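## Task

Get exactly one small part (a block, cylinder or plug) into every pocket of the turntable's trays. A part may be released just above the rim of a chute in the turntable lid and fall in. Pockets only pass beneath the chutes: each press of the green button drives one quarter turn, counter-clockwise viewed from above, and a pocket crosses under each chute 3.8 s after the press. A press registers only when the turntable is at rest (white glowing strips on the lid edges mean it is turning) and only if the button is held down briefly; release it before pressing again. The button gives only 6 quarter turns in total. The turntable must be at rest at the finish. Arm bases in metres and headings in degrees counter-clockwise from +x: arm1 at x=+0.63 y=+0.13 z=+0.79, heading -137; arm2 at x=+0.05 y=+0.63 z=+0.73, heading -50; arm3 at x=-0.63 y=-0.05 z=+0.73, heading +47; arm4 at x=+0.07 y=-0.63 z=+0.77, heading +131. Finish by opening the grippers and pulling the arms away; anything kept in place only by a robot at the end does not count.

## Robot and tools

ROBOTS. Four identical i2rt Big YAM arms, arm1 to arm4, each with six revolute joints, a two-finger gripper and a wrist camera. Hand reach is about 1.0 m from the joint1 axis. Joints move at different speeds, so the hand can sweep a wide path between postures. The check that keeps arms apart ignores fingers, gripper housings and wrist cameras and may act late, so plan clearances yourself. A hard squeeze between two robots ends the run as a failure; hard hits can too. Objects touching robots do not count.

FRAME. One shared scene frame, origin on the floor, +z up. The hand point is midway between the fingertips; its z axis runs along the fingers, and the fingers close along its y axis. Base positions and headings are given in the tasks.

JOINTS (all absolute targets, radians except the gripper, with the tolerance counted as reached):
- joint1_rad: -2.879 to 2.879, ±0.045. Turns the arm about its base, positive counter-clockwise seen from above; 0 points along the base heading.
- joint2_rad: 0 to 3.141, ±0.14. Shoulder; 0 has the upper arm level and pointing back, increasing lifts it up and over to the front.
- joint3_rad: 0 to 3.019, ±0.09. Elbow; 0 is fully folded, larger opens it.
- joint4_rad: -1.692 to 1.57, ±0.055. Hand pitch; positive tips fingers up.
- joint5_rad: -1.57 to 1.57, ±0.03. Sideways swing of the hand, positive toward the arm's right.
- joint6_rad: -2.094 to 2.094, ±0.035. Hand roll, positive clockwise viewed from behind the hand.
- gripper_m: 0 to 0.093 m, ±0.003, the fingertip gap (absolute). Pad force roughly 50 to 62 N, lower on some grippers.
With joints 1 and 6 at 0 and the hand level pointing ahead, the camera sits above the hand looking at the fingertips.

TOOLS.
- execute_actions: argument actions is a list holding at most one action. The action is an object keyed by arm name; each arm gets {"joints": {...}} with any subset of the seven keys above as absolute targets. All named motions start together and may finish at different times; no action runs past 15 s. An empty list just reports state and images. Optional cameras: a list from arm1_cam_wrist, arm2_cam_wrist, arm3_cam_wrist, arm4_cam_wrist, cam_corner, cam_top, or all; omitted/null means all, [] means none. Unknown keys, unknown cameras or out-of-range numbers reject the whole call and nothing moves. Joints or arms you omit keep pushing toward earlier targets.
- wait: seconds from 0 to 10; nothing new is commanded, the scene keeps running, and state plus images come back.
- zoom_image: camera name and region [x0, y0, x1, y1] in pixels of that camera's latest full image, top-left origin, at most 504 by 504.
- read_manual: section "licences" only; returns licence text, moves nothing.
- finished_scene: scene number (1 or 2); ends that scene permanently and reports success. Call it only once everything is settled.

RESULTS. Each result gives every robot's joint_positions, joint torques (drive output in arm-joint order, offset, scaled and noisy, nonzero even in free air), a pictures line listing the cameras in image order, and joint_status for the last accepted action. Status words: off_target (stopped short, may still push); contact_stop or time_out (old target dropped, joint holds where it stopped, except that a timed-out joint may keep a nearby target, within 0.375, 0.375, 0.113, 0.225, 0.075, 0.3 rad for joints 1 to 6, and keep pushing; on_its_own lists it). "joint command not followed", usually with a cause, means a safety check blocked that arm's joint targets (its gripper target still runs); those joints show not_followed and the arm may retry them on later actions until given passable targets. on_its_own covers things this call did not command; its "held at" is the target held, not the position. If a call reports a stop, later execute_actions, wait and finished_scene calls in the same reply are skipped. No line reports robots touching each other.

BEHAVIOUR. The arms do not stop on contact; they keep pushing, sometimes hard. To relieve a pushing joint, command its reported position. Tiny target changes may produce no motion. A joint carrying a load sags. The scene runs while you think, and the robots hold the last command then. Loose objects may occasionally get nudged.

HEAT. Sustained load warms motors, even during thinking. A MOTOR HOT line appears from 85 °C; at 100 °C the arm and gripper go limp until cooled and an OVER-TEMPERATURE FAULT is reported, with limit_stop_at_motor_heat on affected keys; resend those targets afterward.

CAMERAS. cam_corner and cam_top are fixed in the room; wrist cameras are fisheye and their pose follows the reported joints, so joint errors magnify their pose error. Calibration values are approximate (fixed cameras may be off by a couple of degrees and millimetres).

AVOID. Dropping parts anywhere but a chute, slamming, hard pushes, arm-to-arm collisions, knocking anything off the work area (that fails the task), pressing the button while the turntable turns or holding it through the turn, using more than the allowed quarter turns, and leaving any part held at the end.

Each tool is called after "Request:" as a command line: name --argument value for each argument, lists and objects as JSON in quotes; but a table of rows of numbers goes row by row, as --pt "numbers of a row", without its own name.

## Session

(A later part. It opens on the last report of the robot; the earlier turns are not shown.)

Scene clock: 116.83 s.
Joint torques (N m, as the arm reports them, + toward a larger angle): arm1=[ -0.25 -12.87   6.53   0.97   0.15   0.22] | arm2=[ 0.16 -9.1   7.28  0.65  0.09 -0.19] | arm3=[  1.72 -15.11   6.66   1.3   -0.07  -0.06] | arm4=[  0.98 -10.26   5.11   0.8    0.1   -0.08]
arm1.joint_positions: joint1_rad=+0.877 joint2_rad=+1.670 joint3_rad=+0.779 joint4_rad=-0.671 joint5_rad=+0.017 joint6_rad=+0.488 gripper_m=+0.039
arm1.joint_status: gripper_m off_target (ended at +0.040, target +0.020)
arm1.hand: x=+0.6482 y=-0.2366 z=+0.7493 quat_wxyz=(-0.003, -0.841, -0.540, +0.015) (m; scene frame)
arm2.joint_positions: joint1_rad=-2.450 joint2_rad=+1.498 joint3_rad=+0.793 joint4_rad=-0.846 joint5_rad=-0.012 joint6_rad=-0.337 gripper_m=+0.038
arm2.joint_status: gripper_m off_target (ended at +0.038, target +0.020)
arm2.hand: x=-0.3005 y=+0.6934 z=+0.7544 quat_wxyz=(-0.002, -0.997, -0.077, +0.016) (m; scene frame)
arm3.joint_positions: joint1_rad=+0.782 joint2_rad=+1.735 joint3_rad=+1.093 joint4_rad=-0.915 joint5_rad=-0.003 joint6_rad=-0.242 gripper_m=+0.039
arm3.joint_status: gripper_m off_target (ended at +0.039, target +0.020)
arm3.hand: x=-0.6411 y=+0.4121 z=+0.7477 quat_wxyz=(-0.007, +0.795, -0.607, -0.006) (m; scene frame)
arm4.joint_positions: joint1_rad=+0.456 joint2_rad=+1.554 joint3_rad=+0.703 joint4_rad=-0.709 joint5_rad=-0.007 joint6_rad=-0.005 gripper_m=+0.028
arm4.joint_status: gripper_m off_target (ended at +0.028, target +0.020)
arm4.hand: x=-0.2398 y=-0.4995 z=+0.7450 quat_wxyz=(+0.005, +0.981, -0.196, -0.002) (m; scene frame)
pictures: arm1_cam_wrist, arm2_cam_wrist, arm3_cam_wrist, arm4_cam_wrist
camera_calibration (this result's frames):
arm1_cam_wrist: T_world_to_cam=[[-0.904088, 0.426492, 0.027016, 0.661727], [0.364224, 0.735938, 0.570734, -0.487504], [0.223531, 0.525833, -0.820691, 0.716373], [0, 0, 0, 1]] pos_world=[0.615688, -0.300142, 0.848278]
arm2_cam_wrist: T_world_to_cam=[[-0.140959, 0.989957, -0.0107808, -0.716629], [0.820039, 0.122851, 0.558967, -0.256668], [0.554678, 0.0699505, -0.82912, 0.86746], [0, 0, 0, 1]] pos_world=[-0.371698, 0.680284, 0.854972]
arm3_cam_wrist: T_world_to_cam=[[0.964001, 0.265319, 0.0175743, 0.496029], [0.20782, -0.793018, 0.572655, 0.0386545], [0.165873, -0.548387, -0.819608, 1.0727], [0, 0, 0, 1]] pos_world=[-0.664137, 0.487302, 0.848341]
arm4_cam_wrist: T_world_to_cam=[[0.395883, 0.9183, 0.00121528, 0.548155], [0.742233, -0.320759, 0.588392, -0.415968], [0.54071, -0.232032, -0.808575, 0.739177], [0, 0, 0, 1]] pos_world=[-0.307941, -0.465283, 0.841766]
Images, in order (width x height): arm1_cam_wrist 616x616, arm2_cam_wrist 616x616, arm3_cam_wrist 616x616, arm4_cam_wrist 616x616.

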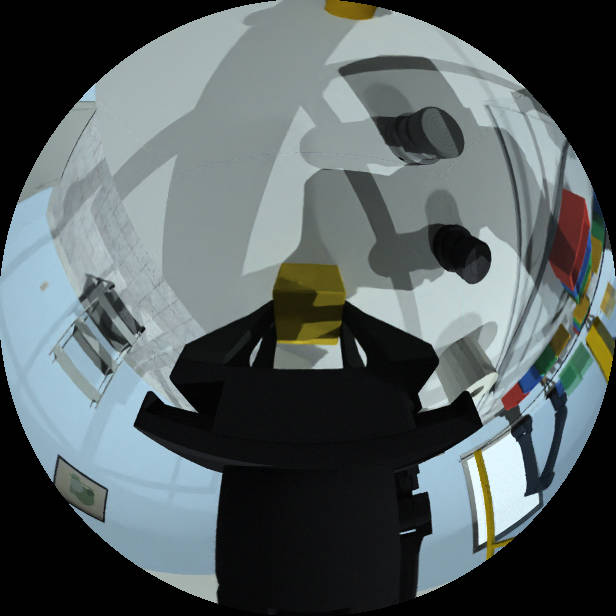

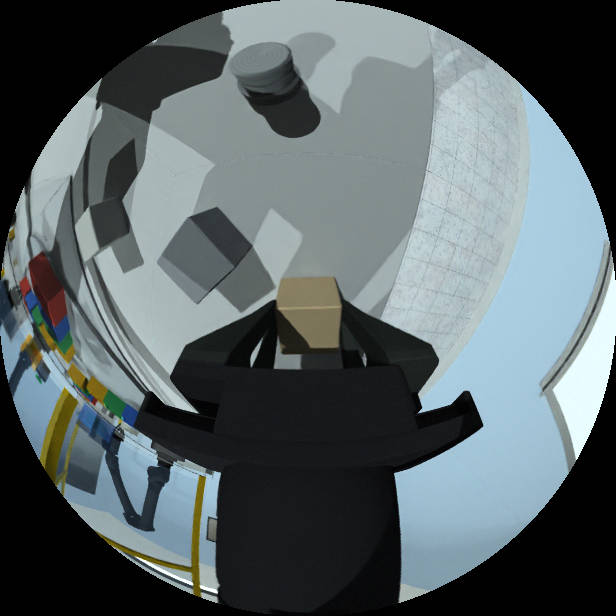

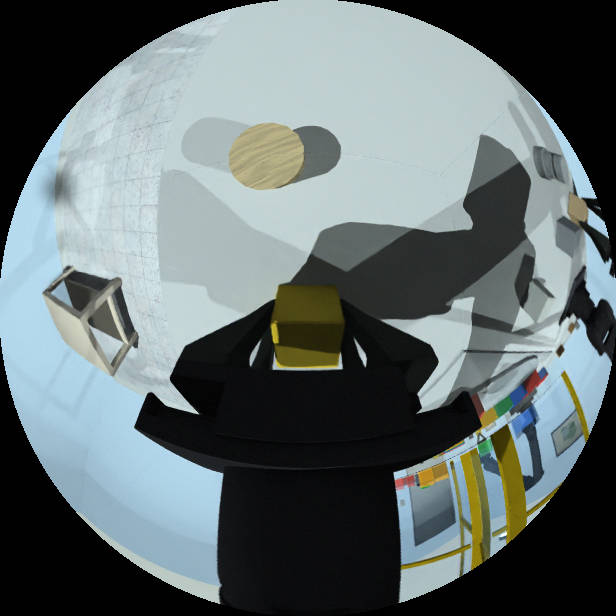

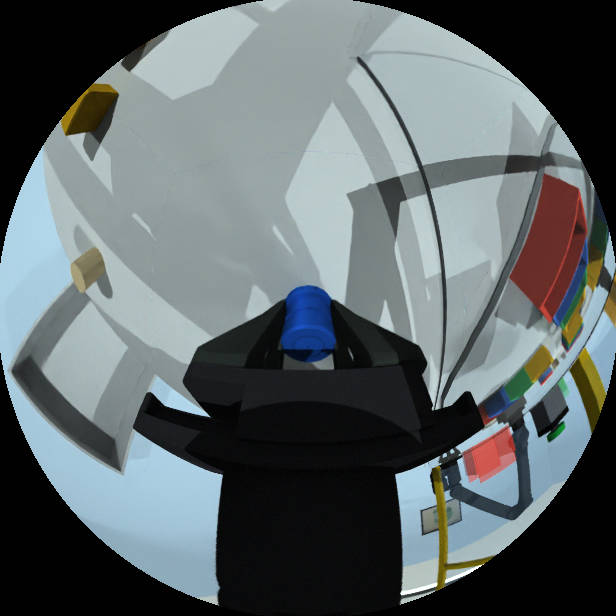

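Request:
execute_actions --actions '[{"arm1":{"joints":{"joint2_rad":1.0,"joint3_rad":1.1,"joint4_rad":-1.65}},"arm2":{"joints":{"joint2_rad":1.0,"joint3_rad":1.12,"joint4_rad":-1.65}},"arm3":{"joints":{"joint2_rad":1.0,"joint3_rad":1.14,"joint4_rad":-1.65}},"arm4":{"joints":{"joint2_rad":1.0,"joint3_rad":1.1,"joint4_rad":-1.65}}}]' --cameras '[]'

Request:
execute_actions --actions '[{"arm1":{"joints":{"joint1_rad":-0.5,"joint6_rad":-0.25}},"arm2":{"joints":{"joint1_rad":-0.895,"joint6_rad":-0.2}},"arm3":{"joints":{"joint1_rad":-0.716,"joint6_rad":0.1}},"arm4":{"joints":{"joint1_rad":-0.487}}}]' --cameras '[]'

Request:
execute_actions --actions '[{"arm1":{"joints":{"joint2_rad":1.496,"joint3_rad":1.375,"joint4_rad":-1.425,"joint6_rad":0.25}},"arm2":{"joints":{"joint2_rad":1.256,"joint3_rad":1.29,"joint4_rad":-1.583}},"arm3":{"joints":{"joint2_rad":1.396,"joint3_rad":1.4,"joint4_rad":-1.246}},"arm4":{"joints":{"joint2_rad":1.128,"joint3_rad":1.085,"joint4_rad":-1.5}}}]'

Scene clock: 134.73 s.
Joint torques (N m, as the arm reports them, + toward a larger angle): arm1=[-0.17 -3.87  9.98 -0.28  0.15  0.23] | arm2=[ 0.08 -3.94 10.96  0.02  0.11 -0.2 ] | arm3=[ 1.98 -4.44 10.68  0.05 -0.06 -0.07] | arm4=[ 0.67 -5.29  9.35 -0.47  0.09 -0.11]
arm1.joint_positions: joint1_rad=+0.877 joint2_rad=+0.994 joint3_rad=+1.092 joint4_rad=-1.637 joint5_rad=+0.017 joint6_rad=+0.488 gripper_m=+0.039
arm1.joint_status: all done
arm1.hand: x=+0.6433 y=-0.1239 z=+1.0670 quat_wxyz=(-0.013, -0.841, -0.540, +0.020) (m; scene frame)
arm2.joint_positions: joint1_rad=-2.450 joint2_rad=+0.989 joint3_rad=+1.106 joint4_rad=-1.642 joint5_rad=-0.012 joint6_rad=-0.337 gripper_m=+0.038
arm2.joint_status: all done
arm2.hand: x=-0.2028 y=+0.6751 z=+1.0168 quat_wxyz=(+0.002, -0.997, -0.077, +0.029) (m; scene frame)
arm3.joint_positions: joint1_rad=+0.782 joint2_rad=+0.995 joint3_rad=+1.101 joint4_rad=-1.637 joint5_rad=-0.003 joint6_rad=-0.242 gripper_m=+0.039
arm3.joint_status: all done
arm3.hand: x=-0.6374 y=+0.2132 z=+1.0086 quat_wxyz=(-0.018, +0.794, -0.607, -0.014) (m; scene frame)
arm4.joint_positions: joint1_rad=+0.456 joint2_rad=+1.000 joint3_rad=+1.079 joint4_rad=-1.638 joint5_rad=-0.007 joint6_rad=-0.005 gripper_m=+0.028
arm4.joint_status: all done
arm4.hand: x=-0.1681 y=-0.5286 z=+1.0386 quat_wxyz=(+0.005, +0.981, -0.196, -0.004) (m; scene frame)
pictures: none
No camera images: the call's "cameras" was empty. Leave "cameras" out to get every camera's image.

Scene clock: 136.50 s.
Joint torques (N m, as the arm reports them, + toward a larger angle): arm1=[-1.4  -4.29  9.95 -0.27  0.08  0.02] | arm2=[ 0.8  -4.21 10.94  0.03  0.13  0.15] | arm3=[ 0.93 -4.67 10.7  -0.04 -0.08  0.08] | arm4=[ 0.67 -4.98  9.25 -0.43  0.09 -0.1 ]
arm1.joint_positions: joint1_rad=-0.491 joint2_rad=+0.997 joint3_rad=+1.092 joint4_rad=-1.637 joint5_rad=+0.017 joint6_rad=-0.237 gripper_m=+0.039
arm1.joint_status: all done
arm1.hand: x=+0.3787 y=+0.0719 z=+1.0653 quat_wxyz=(+0.003, -0.969, -0.246, +0.018) (m; scene frame)
arm2.joint_positions: joint1_rad=-0.899 joint2_rad=+0.989 joint3_rad=+1.106 joint4_rad=-1.642 joint5_rad=-0.013 joint6_rad=-0.213 gripper_m=+0.038
arm2.joint_status: all done
arm2.hand: x=+0.0033 y=+0.3733 z=+1.0138 quat_wxyz=(-0.013, -0.703, -0.711, +0.018) (m; scene frame)
arm3.joint_positions: joint1_rad=-0.709 joint2_rad=+1.001 joint3_rad=+1.101 joint4_rad=-1.637 joint5_rad=-0.003 joint6_rad=+0.092 gripper_m=+0.039
arm3.joint_status: all done
arm3.hand: x=-0.3693 y=-0.0216 z=+1.0068 quat_wxyz=(-0.019, +0.006, -1.000, -0.006) (m; scene frame)
arm4.joint_positions: joint1_rad=-0.485 joint2_rad=+1.000 joint3_rad=+1.079 joint4_rad=-1.638 joint5_rad=-0.007 joint6_rad=-0.005 gripper_m=+0.028
arm4.joint_status: all done
arm4.hand: x=+0.0102 y=-0.3773 z=+1.0387 quat_wxyz=(-0.001, +0.785, -0.619, -0.003) (m; scene frame)
pictures: none
No camera images: the call's "cameras" was empty. Leave "cameras" out to get every camera's image.

Scene clock: 138.03 s.
Joint torques (N m, as the arm reports them, + toward a larger angle): arm1=[ -1.32 -15.52  11.91   0.57   0.12   0.23] | arm2=[ 0.83 -8.49 13.76  0.25  0.13  0.15] | arm3=[  0.92 -12.57  11.56   1.85  -0.05   0.09] | arm4=[ 0.55 -8.38  8.1   0.67  0.06 -0.11]
arm1.joint_positions: joint1_rad=-0.491 joint2_rad=+1.515 joint3_rad=+1.340 joint4_rad=-1.434 joint5_rad=+0.017 joint6_rad=+0.236 gripper_m=+0.039
arm1.joint_status: all done
arm1.hand: x=+0.2096 y=+0.0258 z=+0.9909 quat_wxyz=(+0.007, -1.000, -0.013, -0.014) (m; scene frame)
arm2.joint_positions: joint1_rad=-0.899 joint2_rad=+1.262 joint3_rad=+1.242 joint4_rad=-1.586 joint5_rad=-0.013 joint6_rad=-0.213 gripper_m=+0.038
arm2.joint_status: all done
arm2.hand: x=-0.0138 y=+0.2914 z=+0.9892 quat_wxyz=(+0.009, -0.703, -0.711, -0.016) (m; scene frame)
arm3.joint_positions: joint1_rad=-0.709 joint2_rad=+1.408 joint3_rad=+1.354 joint4_rad=-1.263 joint5_rad=-0.003 joint6_rad=+0.092 gripper_m=+0.039
arm3.joint_status: all done
arm3.hand: x=-0.1630 y=+0.0000 z=+0.9856 quat_wxyz=(-0.128, +0.006, -0.992, -0.016) (m; scene frame)
arm4.joint_positions: joint1_rad=-0.485 joint2_rad=+1.143 joint3_rad=+1.079 joint4_rad=-1.512 joint5_rad=-0.007 joint6_rad=-0.005 gripper_m=+0.028
arm4.joint_status: all done
arm4.hand: x=-0.0006 y=-0.3305 z=+1.0010 quat_wxyz=(+0.005, +0.785, -0.619, +0.004) (m; scene frame)
pictures: arm1_cam_wrist, arm2_cam_wrist, arm3_cam_wrist, arm4_cam_wrist, cam_corner, cam_top
camera_calibration (this result's frames):
arm1_cam_wrist: T_world_to_cam=[[-0.0153204, 0.999394, 0.0312595, -0.0584532], [0.787668, -0.00719465, 0.616058, -0.773244], [0.615909, 0.0340604, -0.787081, 0.771844], [0, 0, 0, 1]] pos_world=[0.132779, 0.0265652, 1.08569]
arm2_cam_wrist: T_world_to_cam=[[-0.999826, 0.00328838, -0.018344, 0.00736204], [-0.00864879, 0.790022, 0.613018, -0.832946], [0.016508, 0.61307, -0.789856, 0.726708], [0, 0, 0, 1]] pos_world=[-0.0118397, 0.212497, 1.08474]
arm3_cam_wrist: T_world_to_cam=[[0.0158214, -0.99971, -0.0181618, 0.0208884], [-0.931647, -0.0213341, 0.362738, -0.502527], [-0.363021, 0.0111813, -0.931714, 0.986696], [0, 0, 0, 1]] pos_world=[-0.110318, -0.000871265, 1.10198]
arm4_cam_wrist: T_world_to_cam=[[0.975167, 0.221295, 0.00880653, 0.0603349], [0.171703, -0.780551, 0.601048, -0.854961], [0.139883, -0.58461, -0.799164, 0.729882], [0, 0, 0, 1]] pos_world=[-0.0141356, -0.253996, 1.09664]
Images, in order (width x height): arm1_cam_wrist 616x616, arm2_cam_wrist 616x616, arm3_cam_wrist 616x616, arm4_cam_wrist 616x616, cam_corner 896x504, cam_top 896x504.

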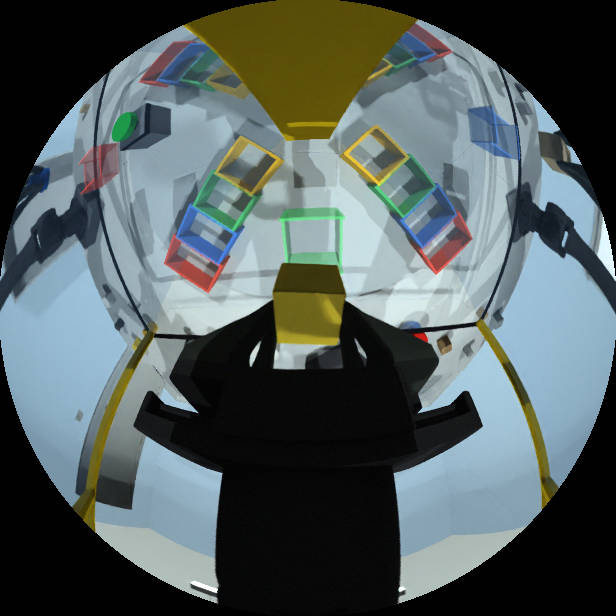

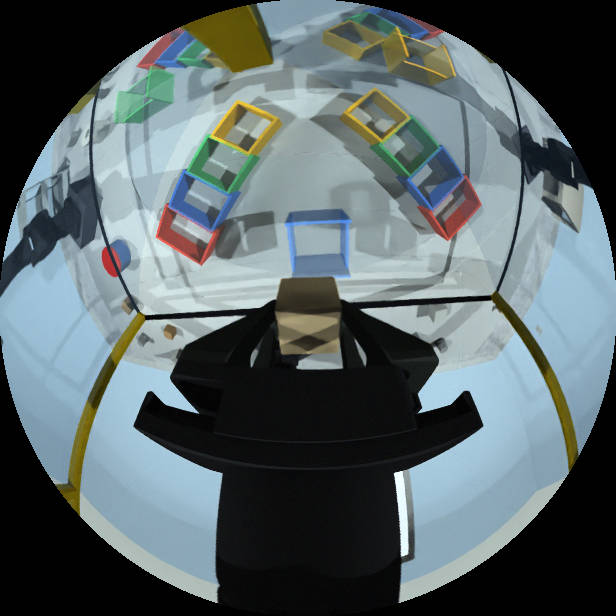

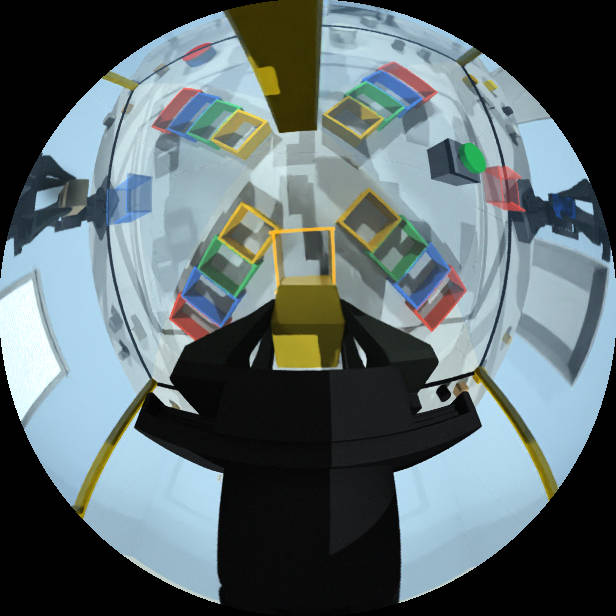

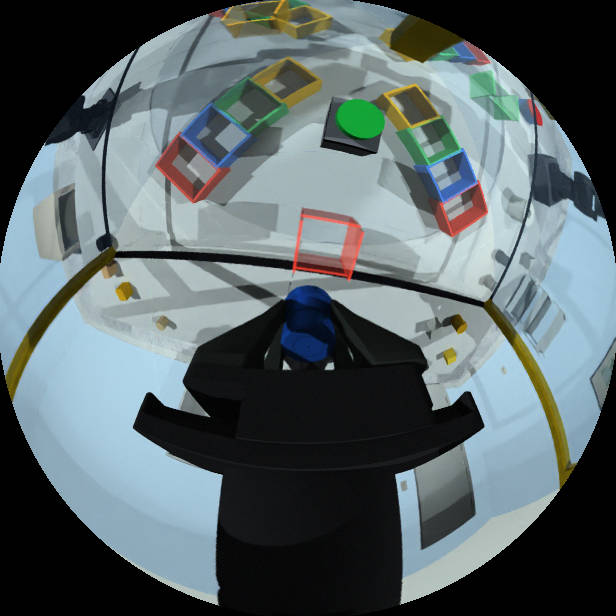

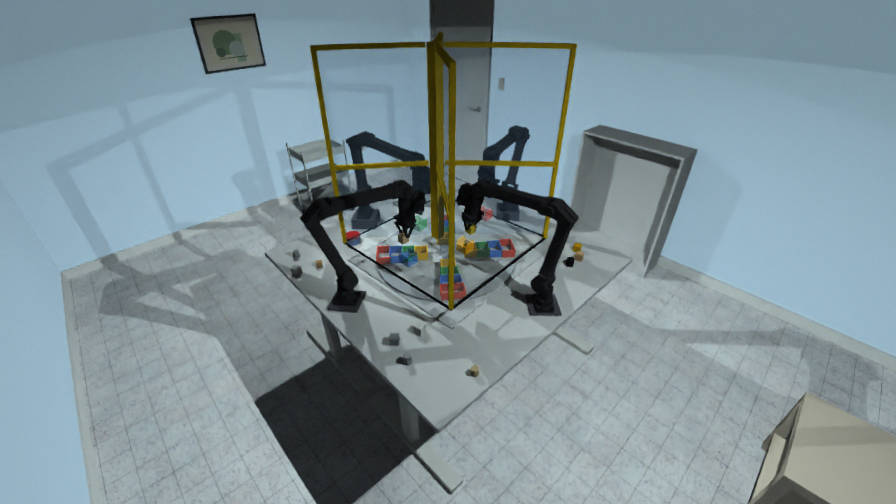

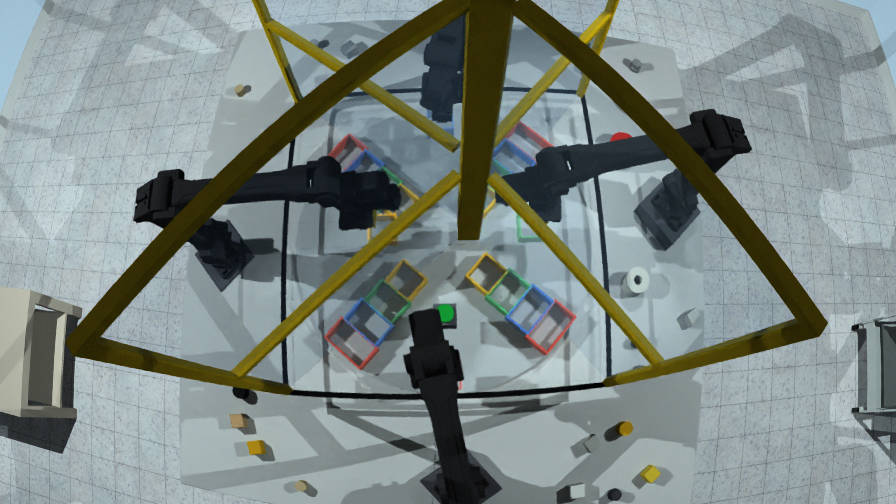

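Request:
execute_actions --actions '[{"arm1":{"joints":{"joint1_rad":-0.53,"joint2_rad":1.515,"joint3_rad":1.265,"joint4_rad":-1.28,"joint6_rad":0.21}},"arm2":{"joints":{"joint1_rad":-0.925,"joint2_rad":1.27,"joint3_rad":1.165,"joint4_rad":-1.44}},"arm3":{"joints":{"joint2_rad":1.44,"joint3_rad":1.335,"joint4_rad":-1.13}},"arm4":{"joints":{"joint1_rad":-0.58,"joint2_rad":1.182,"joint3_rad":0.99,"joint4_rad":-1.345,"joint6_rad":0.13}}}]' --cameras '["arm1_cam_wrist","arm2_cam_wrist","arm3_cam_wrist","arm4_cam_wrist","cam_corner"]'

Scene clock: 161.60 s.
Joint torques (N m, as the arm reports them, + toward a larger angle): arm1=[ -1.17 -13.14  10.2    0.99   0.12  -0.02] | arm2=[-0.11 -8.18  9.58  0.61  0.13  0.15] | arm3=[  0.87 -13.06   8.28   1.89  -0.06   0.08] | arm4=[ 0.99 -8.31  8.02  0.82  0.09 -0.02]
arm1.joint_positions: joint1_rad=-0.522 joint2_rad=+1.515 joint3_rad=+1.252 joint4_rad=-1.295 joint5_rad=+0.017 joint6_rad=+0.223 gripper_m=+0.039
arm1.joint_status: all done
arm1.hand: x=+0.2015 y=+0.0372 z=+0.9579 quat_wxyz=(+0.001, -1.000, -0.004, +0.010) (m; scene frame)
arm2.joint_positions: joint1_rad=-0.918 joint2_rad=+1.262 joint3_rad=+1.166 joint4_rad=-1.450 joint5_rad=-0.013 joint6_rad=-0.213 gripper_m=+0.038
arm2.joint_status: all done
arm2.hand: x=-0.0235 y=+0.2799 z=+0.9603 quat_wxyz=(-0.007, -0.710, -0.704, +0.010) (m; scene frame)
arm3.joint_positions: joint1_rad=-0.709 joint2_rad=+1.441 joint3_rad=+1.333 joint4_rad=-1.149 joint5_rad=-0.003 joint6_rad=+0.092 gripper_m=+0.039
arm3.joint_status: all done
arm3.hand: x=-0.1377 y=+0.0027 z=+0.9687 quat_wxyz=(-0.157, +0.006, -0.987, -0.019) (m; scene frame)
arm4.joint_positions: joint1_rad=-0.583 joint2_rad=+1.191 joint3_rad=+0.982 joint4_rad=-1.359 joint5_rad=-0.007 joint6_rad=+0.119 gripper_m=+0.028
arm4.joint_status: all done
arm4.hand: x=+0.0277 y=-0.3129 z=+0.9505 quat_wxyz=(+0.002, +0.712, -0.703, +0.001) (m; scene frame)
pictures: arm1_cam_wrist, arm2_cam_wrist, arm3_cam_wrist, arm4_cam_wrist, cam_corner
camera_calibration (this result's frames):
arm1_cam_wrist: T_world_to_cam=[[0.00355503, 0.999812, 0.019066, -0.0610727], [0.816352, -0.0139132, 0.577387, -0.714951], [0.577544, 0.0135119, -0.816248, 0.786961], [0, 0, 0, 1]] pos_world=[0.129364, 0.0404805, 1.05632]
arm2_cam_wrist: T_world_to_cam=[[-0.999752, 0.0213556, -0.00625152, -0.0194385], [0.0140906, 0.82502, 0.564928, -0.769373], [0.017222, 0.5647, -0.825117, 0.758562], [0, 0, 0, 1]] pos_world=[-0.0216567, 0.206803, 1.06042]
arm3_cam_wrist: T_world_to_cam=[[0.016759, -0.999586, -0.023397, 0.0280995], [-0.951592, -0.0231283, 0.306493, -0.421019], [-0.306907, 0.0171278, -0.951585, 1.00701], [0, 0, 0, 1]] pos_world=[-0.0920519, 0.0011026, 1.08795]
arm4_cam_wrist: T_world_to_cam=[[0.99995, 0.000331836, 0.00997612, -0.0416055], [-0.00566077, -0.804328, 0.594158, -0.811662], [0.00822124, -0.594185, -0.804287, 0.701429], [0, 0, 0, 1]] pos_world=[0.0312422, -0.236051, 1.04682]
Images, in order (width x height): arm1_cam_wrist 616x616, arm2_cam_wrist 616x616, arm3_cam_wrist 616x616, arm4_cam_wrist 616x616, cam_corner 896x504.

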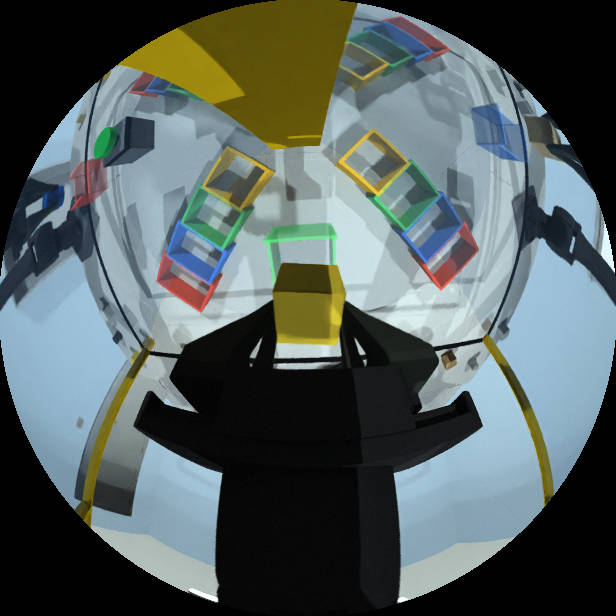

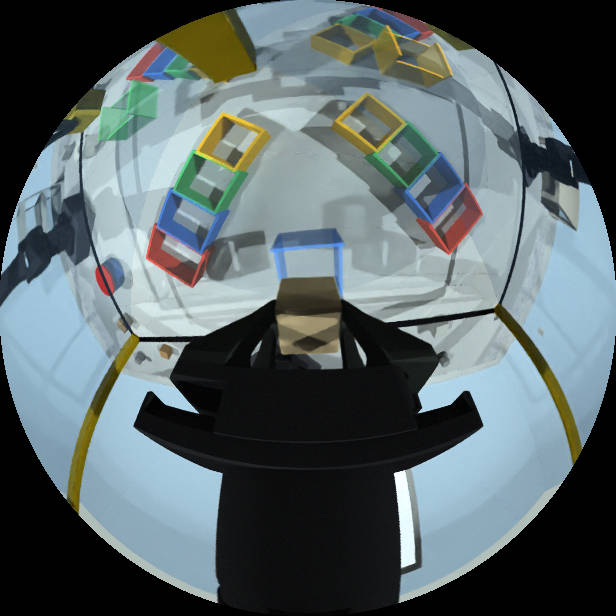

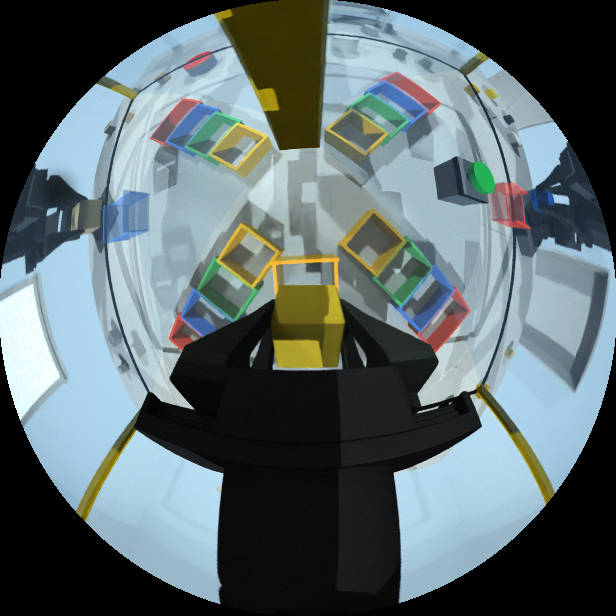

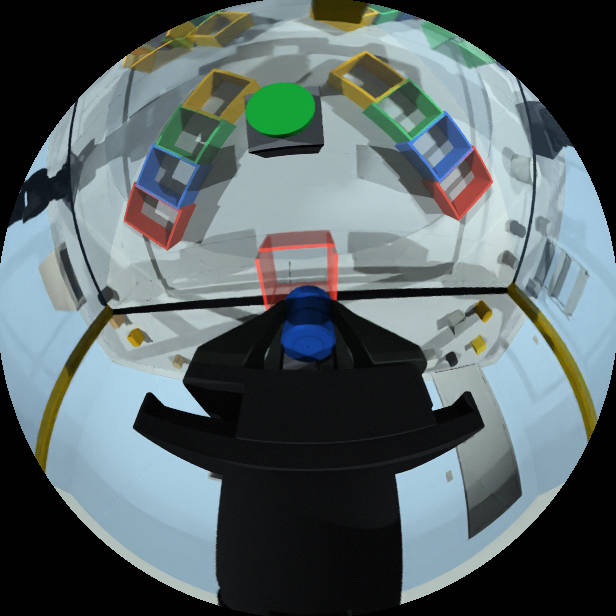

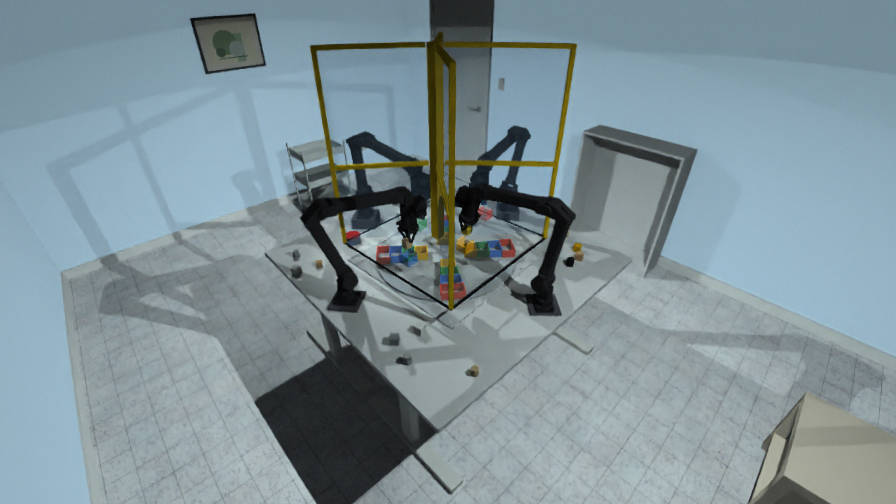

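Request:
execute_actions --actions '[{"arm1":{"joints":{"joint1_rad":-0.505,"joint2_rad":1.5,"joint3_rad":1.197,"joint4_rad":-1.236}},"arm2":{"joints":{"joint2_rad":1.25,"joint3_rad":1.097,"joint4_rad":-1.405}},"arm3":{"joints":{"joint2_rad":1.445,"joint3_rad":1.287,"joint4_rad":-1.09}},"arm4":{"joints":{"joint1_rad":-0.6,"joint2_rad":1.3,"joint3_rad":1.3,"joint4_rad":-1.55}}}]' --cameras '[]'

Request:
execute_actions --actions '[{"arm4":{"joints":{"joint2_rad":1.515,"joint3_rad":1.4,"joint4_rad":-1.4}}}]'

Scene clock: 187.93 s.
Joint torques (N m, as the arm reports them, + toward a larger angle): arm1=[  0.42 -14.9    9.84   0.92   0.12  -0.01] | arm2=[-0.04 -8.83  9.47  0.52  0.14  0.13] | arm3=[  1.03 -12.53   8.7    1.95  -0.07   0.1 ] | arm4=[ 0.34 -9.55 11.03 -0.56  0.08  0.03]
arm1.joint_positions: joint1_rad=-0.519 joint2_rad=+1.513 joint3_rad=+1.185 joint4_rad=-1.251 joint5_rad=+0.017 joint6_rad=+0.223 gripper_m=+0.039
arm1.joint_status: all done
arm1.hand: x=+0.2143 y=+0.0385 z=+0.9342 quat_wxyz=(+0.003, -1.000, -0.006, +0.000) (m; scene frame)
arm2.joint_positions: joint1_rad=-0.918 joint2_rad=+1.262 joint3_rad=+1.098 joint4_rad=-1.415 joint5_rad=-0.013 joint6_rad=-0.213 gripper_m=+0.038
arm2.joint_status: all done
arm2.hand: x=-0.0212 y=+0.2913 z=+0.9343 quat_wxyz=(+0.002, -0.710, -0.704, -0.004) (m; scene frame)
arm3.joint_positions: joint1_rad=-0.709 joint2_rad=+1.443 joint3_rad=+1.283 joint4_rad=-1.109 joint5_rad=-0.003 joint6_rad=+0.092 gripper_m=+0.039
arm3.joint_status: all done
arm3.hand: x=-0.1423 y=+0.0023 z=+0.9481 quat_wxyz=(-0.151, +0.006, -0.988, -0.019) (m; scene frame)
arm4.joint_positions: joint1_rad=-0.592 joint2_rad=+1.307 joint3_rad=+1.252 joint4_rad=-1.538 joint5_rad=-0.007 joint6_rad=+0.120 gripper_m=+0.028
arm4.joint_status: all done
arm4.hand: x=+0.0246 y=-0.2666 z=+1.0150 quat_wxyz=(+0.010, +0.708, -0.706, +0.010) (m; scene frame)
pictures: none
No camera images: the call's "cameras" was empty. Leave "cameras" out to get every camera's image.

Scene clock: 189.03 s.
Joint torques (N m, as the arm reports them, + toward a larger angle): arm1=[  0.46 -14.59   9.8    0.9    0.12  -0.01] | arm2=[-0.02 -8.99  9.4   0.49  0.15  0.14] | arm3=[  0.84 -12.33   8.56   1.87  -0.06   0.08] | arm4=[ -0.44 -14.09  10.56   0.5    0.1    0.01]
arm1.joint_positions: joint1_rad=-0.519 joint2_rad=+1.513 joint3_rad=+1.185 joint4_rad=-1.251 joint5_rad=+0.017 joint6_rad=+0.223 gripper_m=+0.039
arm1.joint_status: not commanded
arm1.hand: x=+0.2143 y=+0.0385 z=+0.9342 quat_wxyz=(+0.003, -1.000, -0.006, +0.000) (m; scene frame)
arm2.joint_positions: joint1_rad=-0.918 joint2_rad=+1.262 joint3_rad=+1.098 joint4_rad=-1.415 joint5_rad=-0.013 joint6_rad=-0.213 gripper_m=+0.038
arm2.joint_status: not commanded
arm2.hand: x=-0.0212 y=+0.2913 z=+0.9343 quat_wxyz=(+0.002, -0.710, -0.704, -0.004) (m; scene frame)
arm3.joint_positions: joint1_rad=-0.709 joint2_rad=+1.443 joint3_rad=+1.283 joint4_rad=-1.109 joint5_rad=-0.003 joint6_rad=+0.092 gripper_m=+0.039
arm3.joint_status: not commanded
arm3.hand: x=-0.1423 y=+0.0023 z=+0.9481 quat_wxyz=(-0.151, +0.006, -0.988, -0.019) (m; scene frame)
arm4.joint_positions: joint1_rad=-0.592 joint2_rad=+1.537 joint3_rad=+1.355 joint4_rad=-1.411 joint5_rad=-0.007 joint6_rad=+0.120 gripper_m=+0.028
arm4.joint_status: all done
arm4.hand: x=+0.0148 y=-0.1852 z=+0.9636 quat_wxyz=(+0.010, +0.708, -0.706, +0.011) (m; scene frame)
pictures: arm1_cam_wrist, arm2_cam_wrist, arm3_cam_wrist, arm4_cam_wrist, cam_corner, cam_top
camera_calibration (this result's frames):
arm1_cam_wrist: T_world_to_cam=[[-0.000514914, 0.999715, 0.0238672, -0.0655508], [0.804691, -0.0137556, 0.593534, -0.724348], [0.593694, 0.0195113, -0.804455, 0.745463], [0, 0, 0, 1]] pos_world=[0.140265, 0.0410233, 1.03118]
arm2_cam_wrist: T_world_to_cam=[[-0.999674, 0.0220303, -0.0129206, -0.0115179], [0.0101159, 0.806076, 0.591726, -0.783729], [0.0234509, 0.591402, -0.806036, 0.705084], [0, 0, 0, 1]] pos_world=[-0.0201209, 0.21501, 1.03193]
arm3_cam_wrist: T_world_to_cam=[[0.0165426, -0.999614, -0.0223347, 0.0262745], [-0.947799, -0.0227915, 0.318052, -0.42959], [-0.318439, 0.0159073, -0.94781, 0.980755], [0, 0, 0, 1]] pos_world=[-0.095289, 0.000872111, 1.06679]
arm4_cam_wrist: T_world_to_cam=[[0.999866, -0.00941157, 0.0133638, -0.0339308], [-0.0156345, -0.789166, 0.613981, -0.732929], [0.00476774, -0.614108, -0.789208, 0.769729], [0, 0, 0, 1]] pos_world=[0.0187974, -0.106025, 1.05793]
Images, in order (width x height): arm1_cam_wrist 616x616, arm2_cam_wrist 616x616, arm3_cam_wrist 616x616, arm4_cam_wrist 616x616, cam_corner 896x504, cam_top 896x504.

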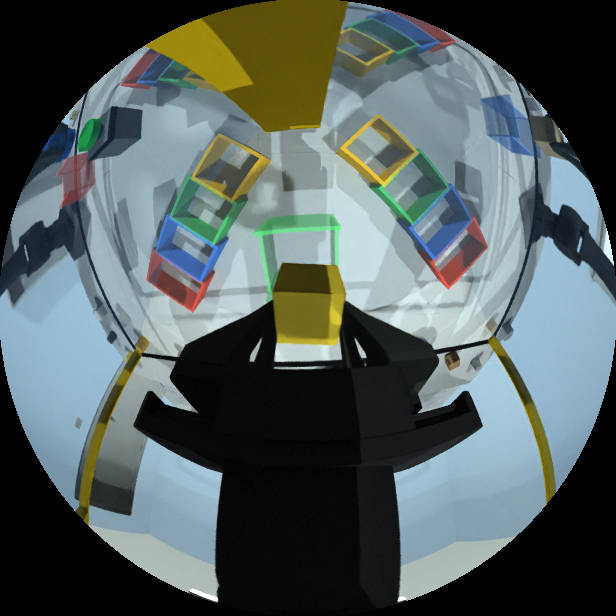

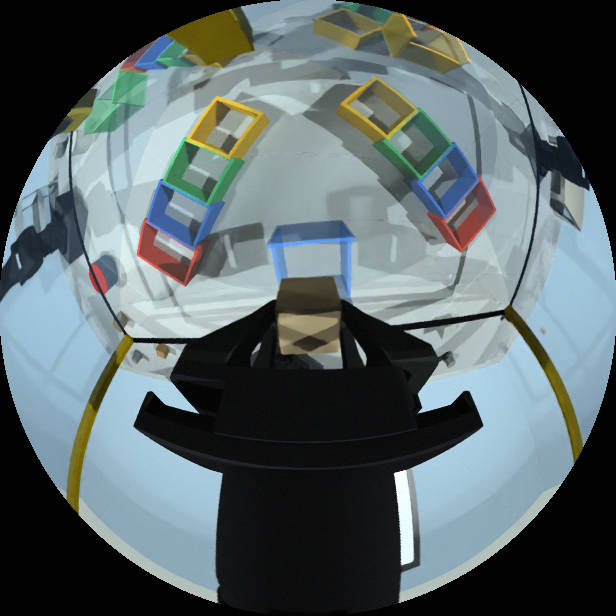

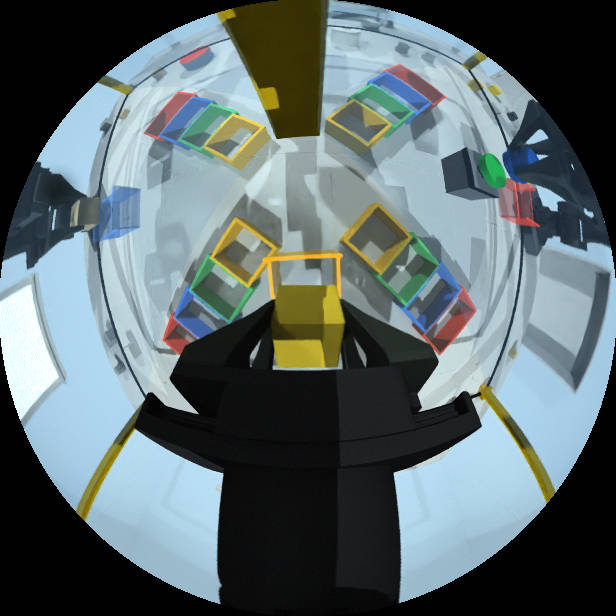

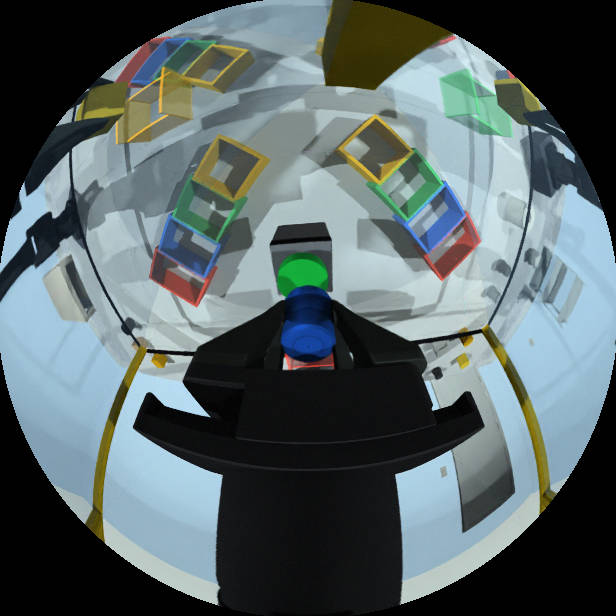

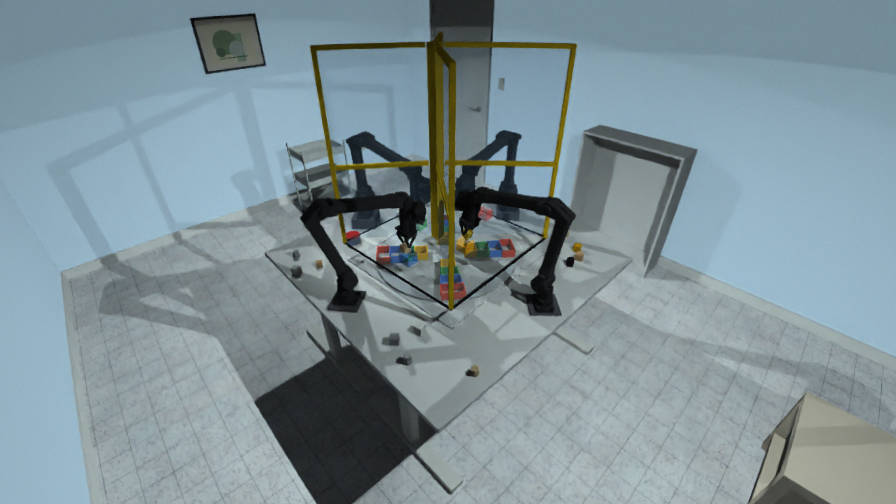

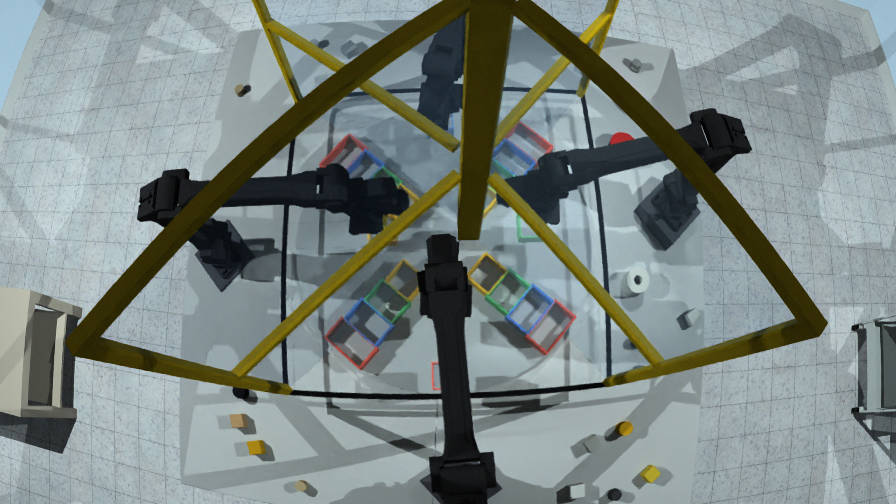

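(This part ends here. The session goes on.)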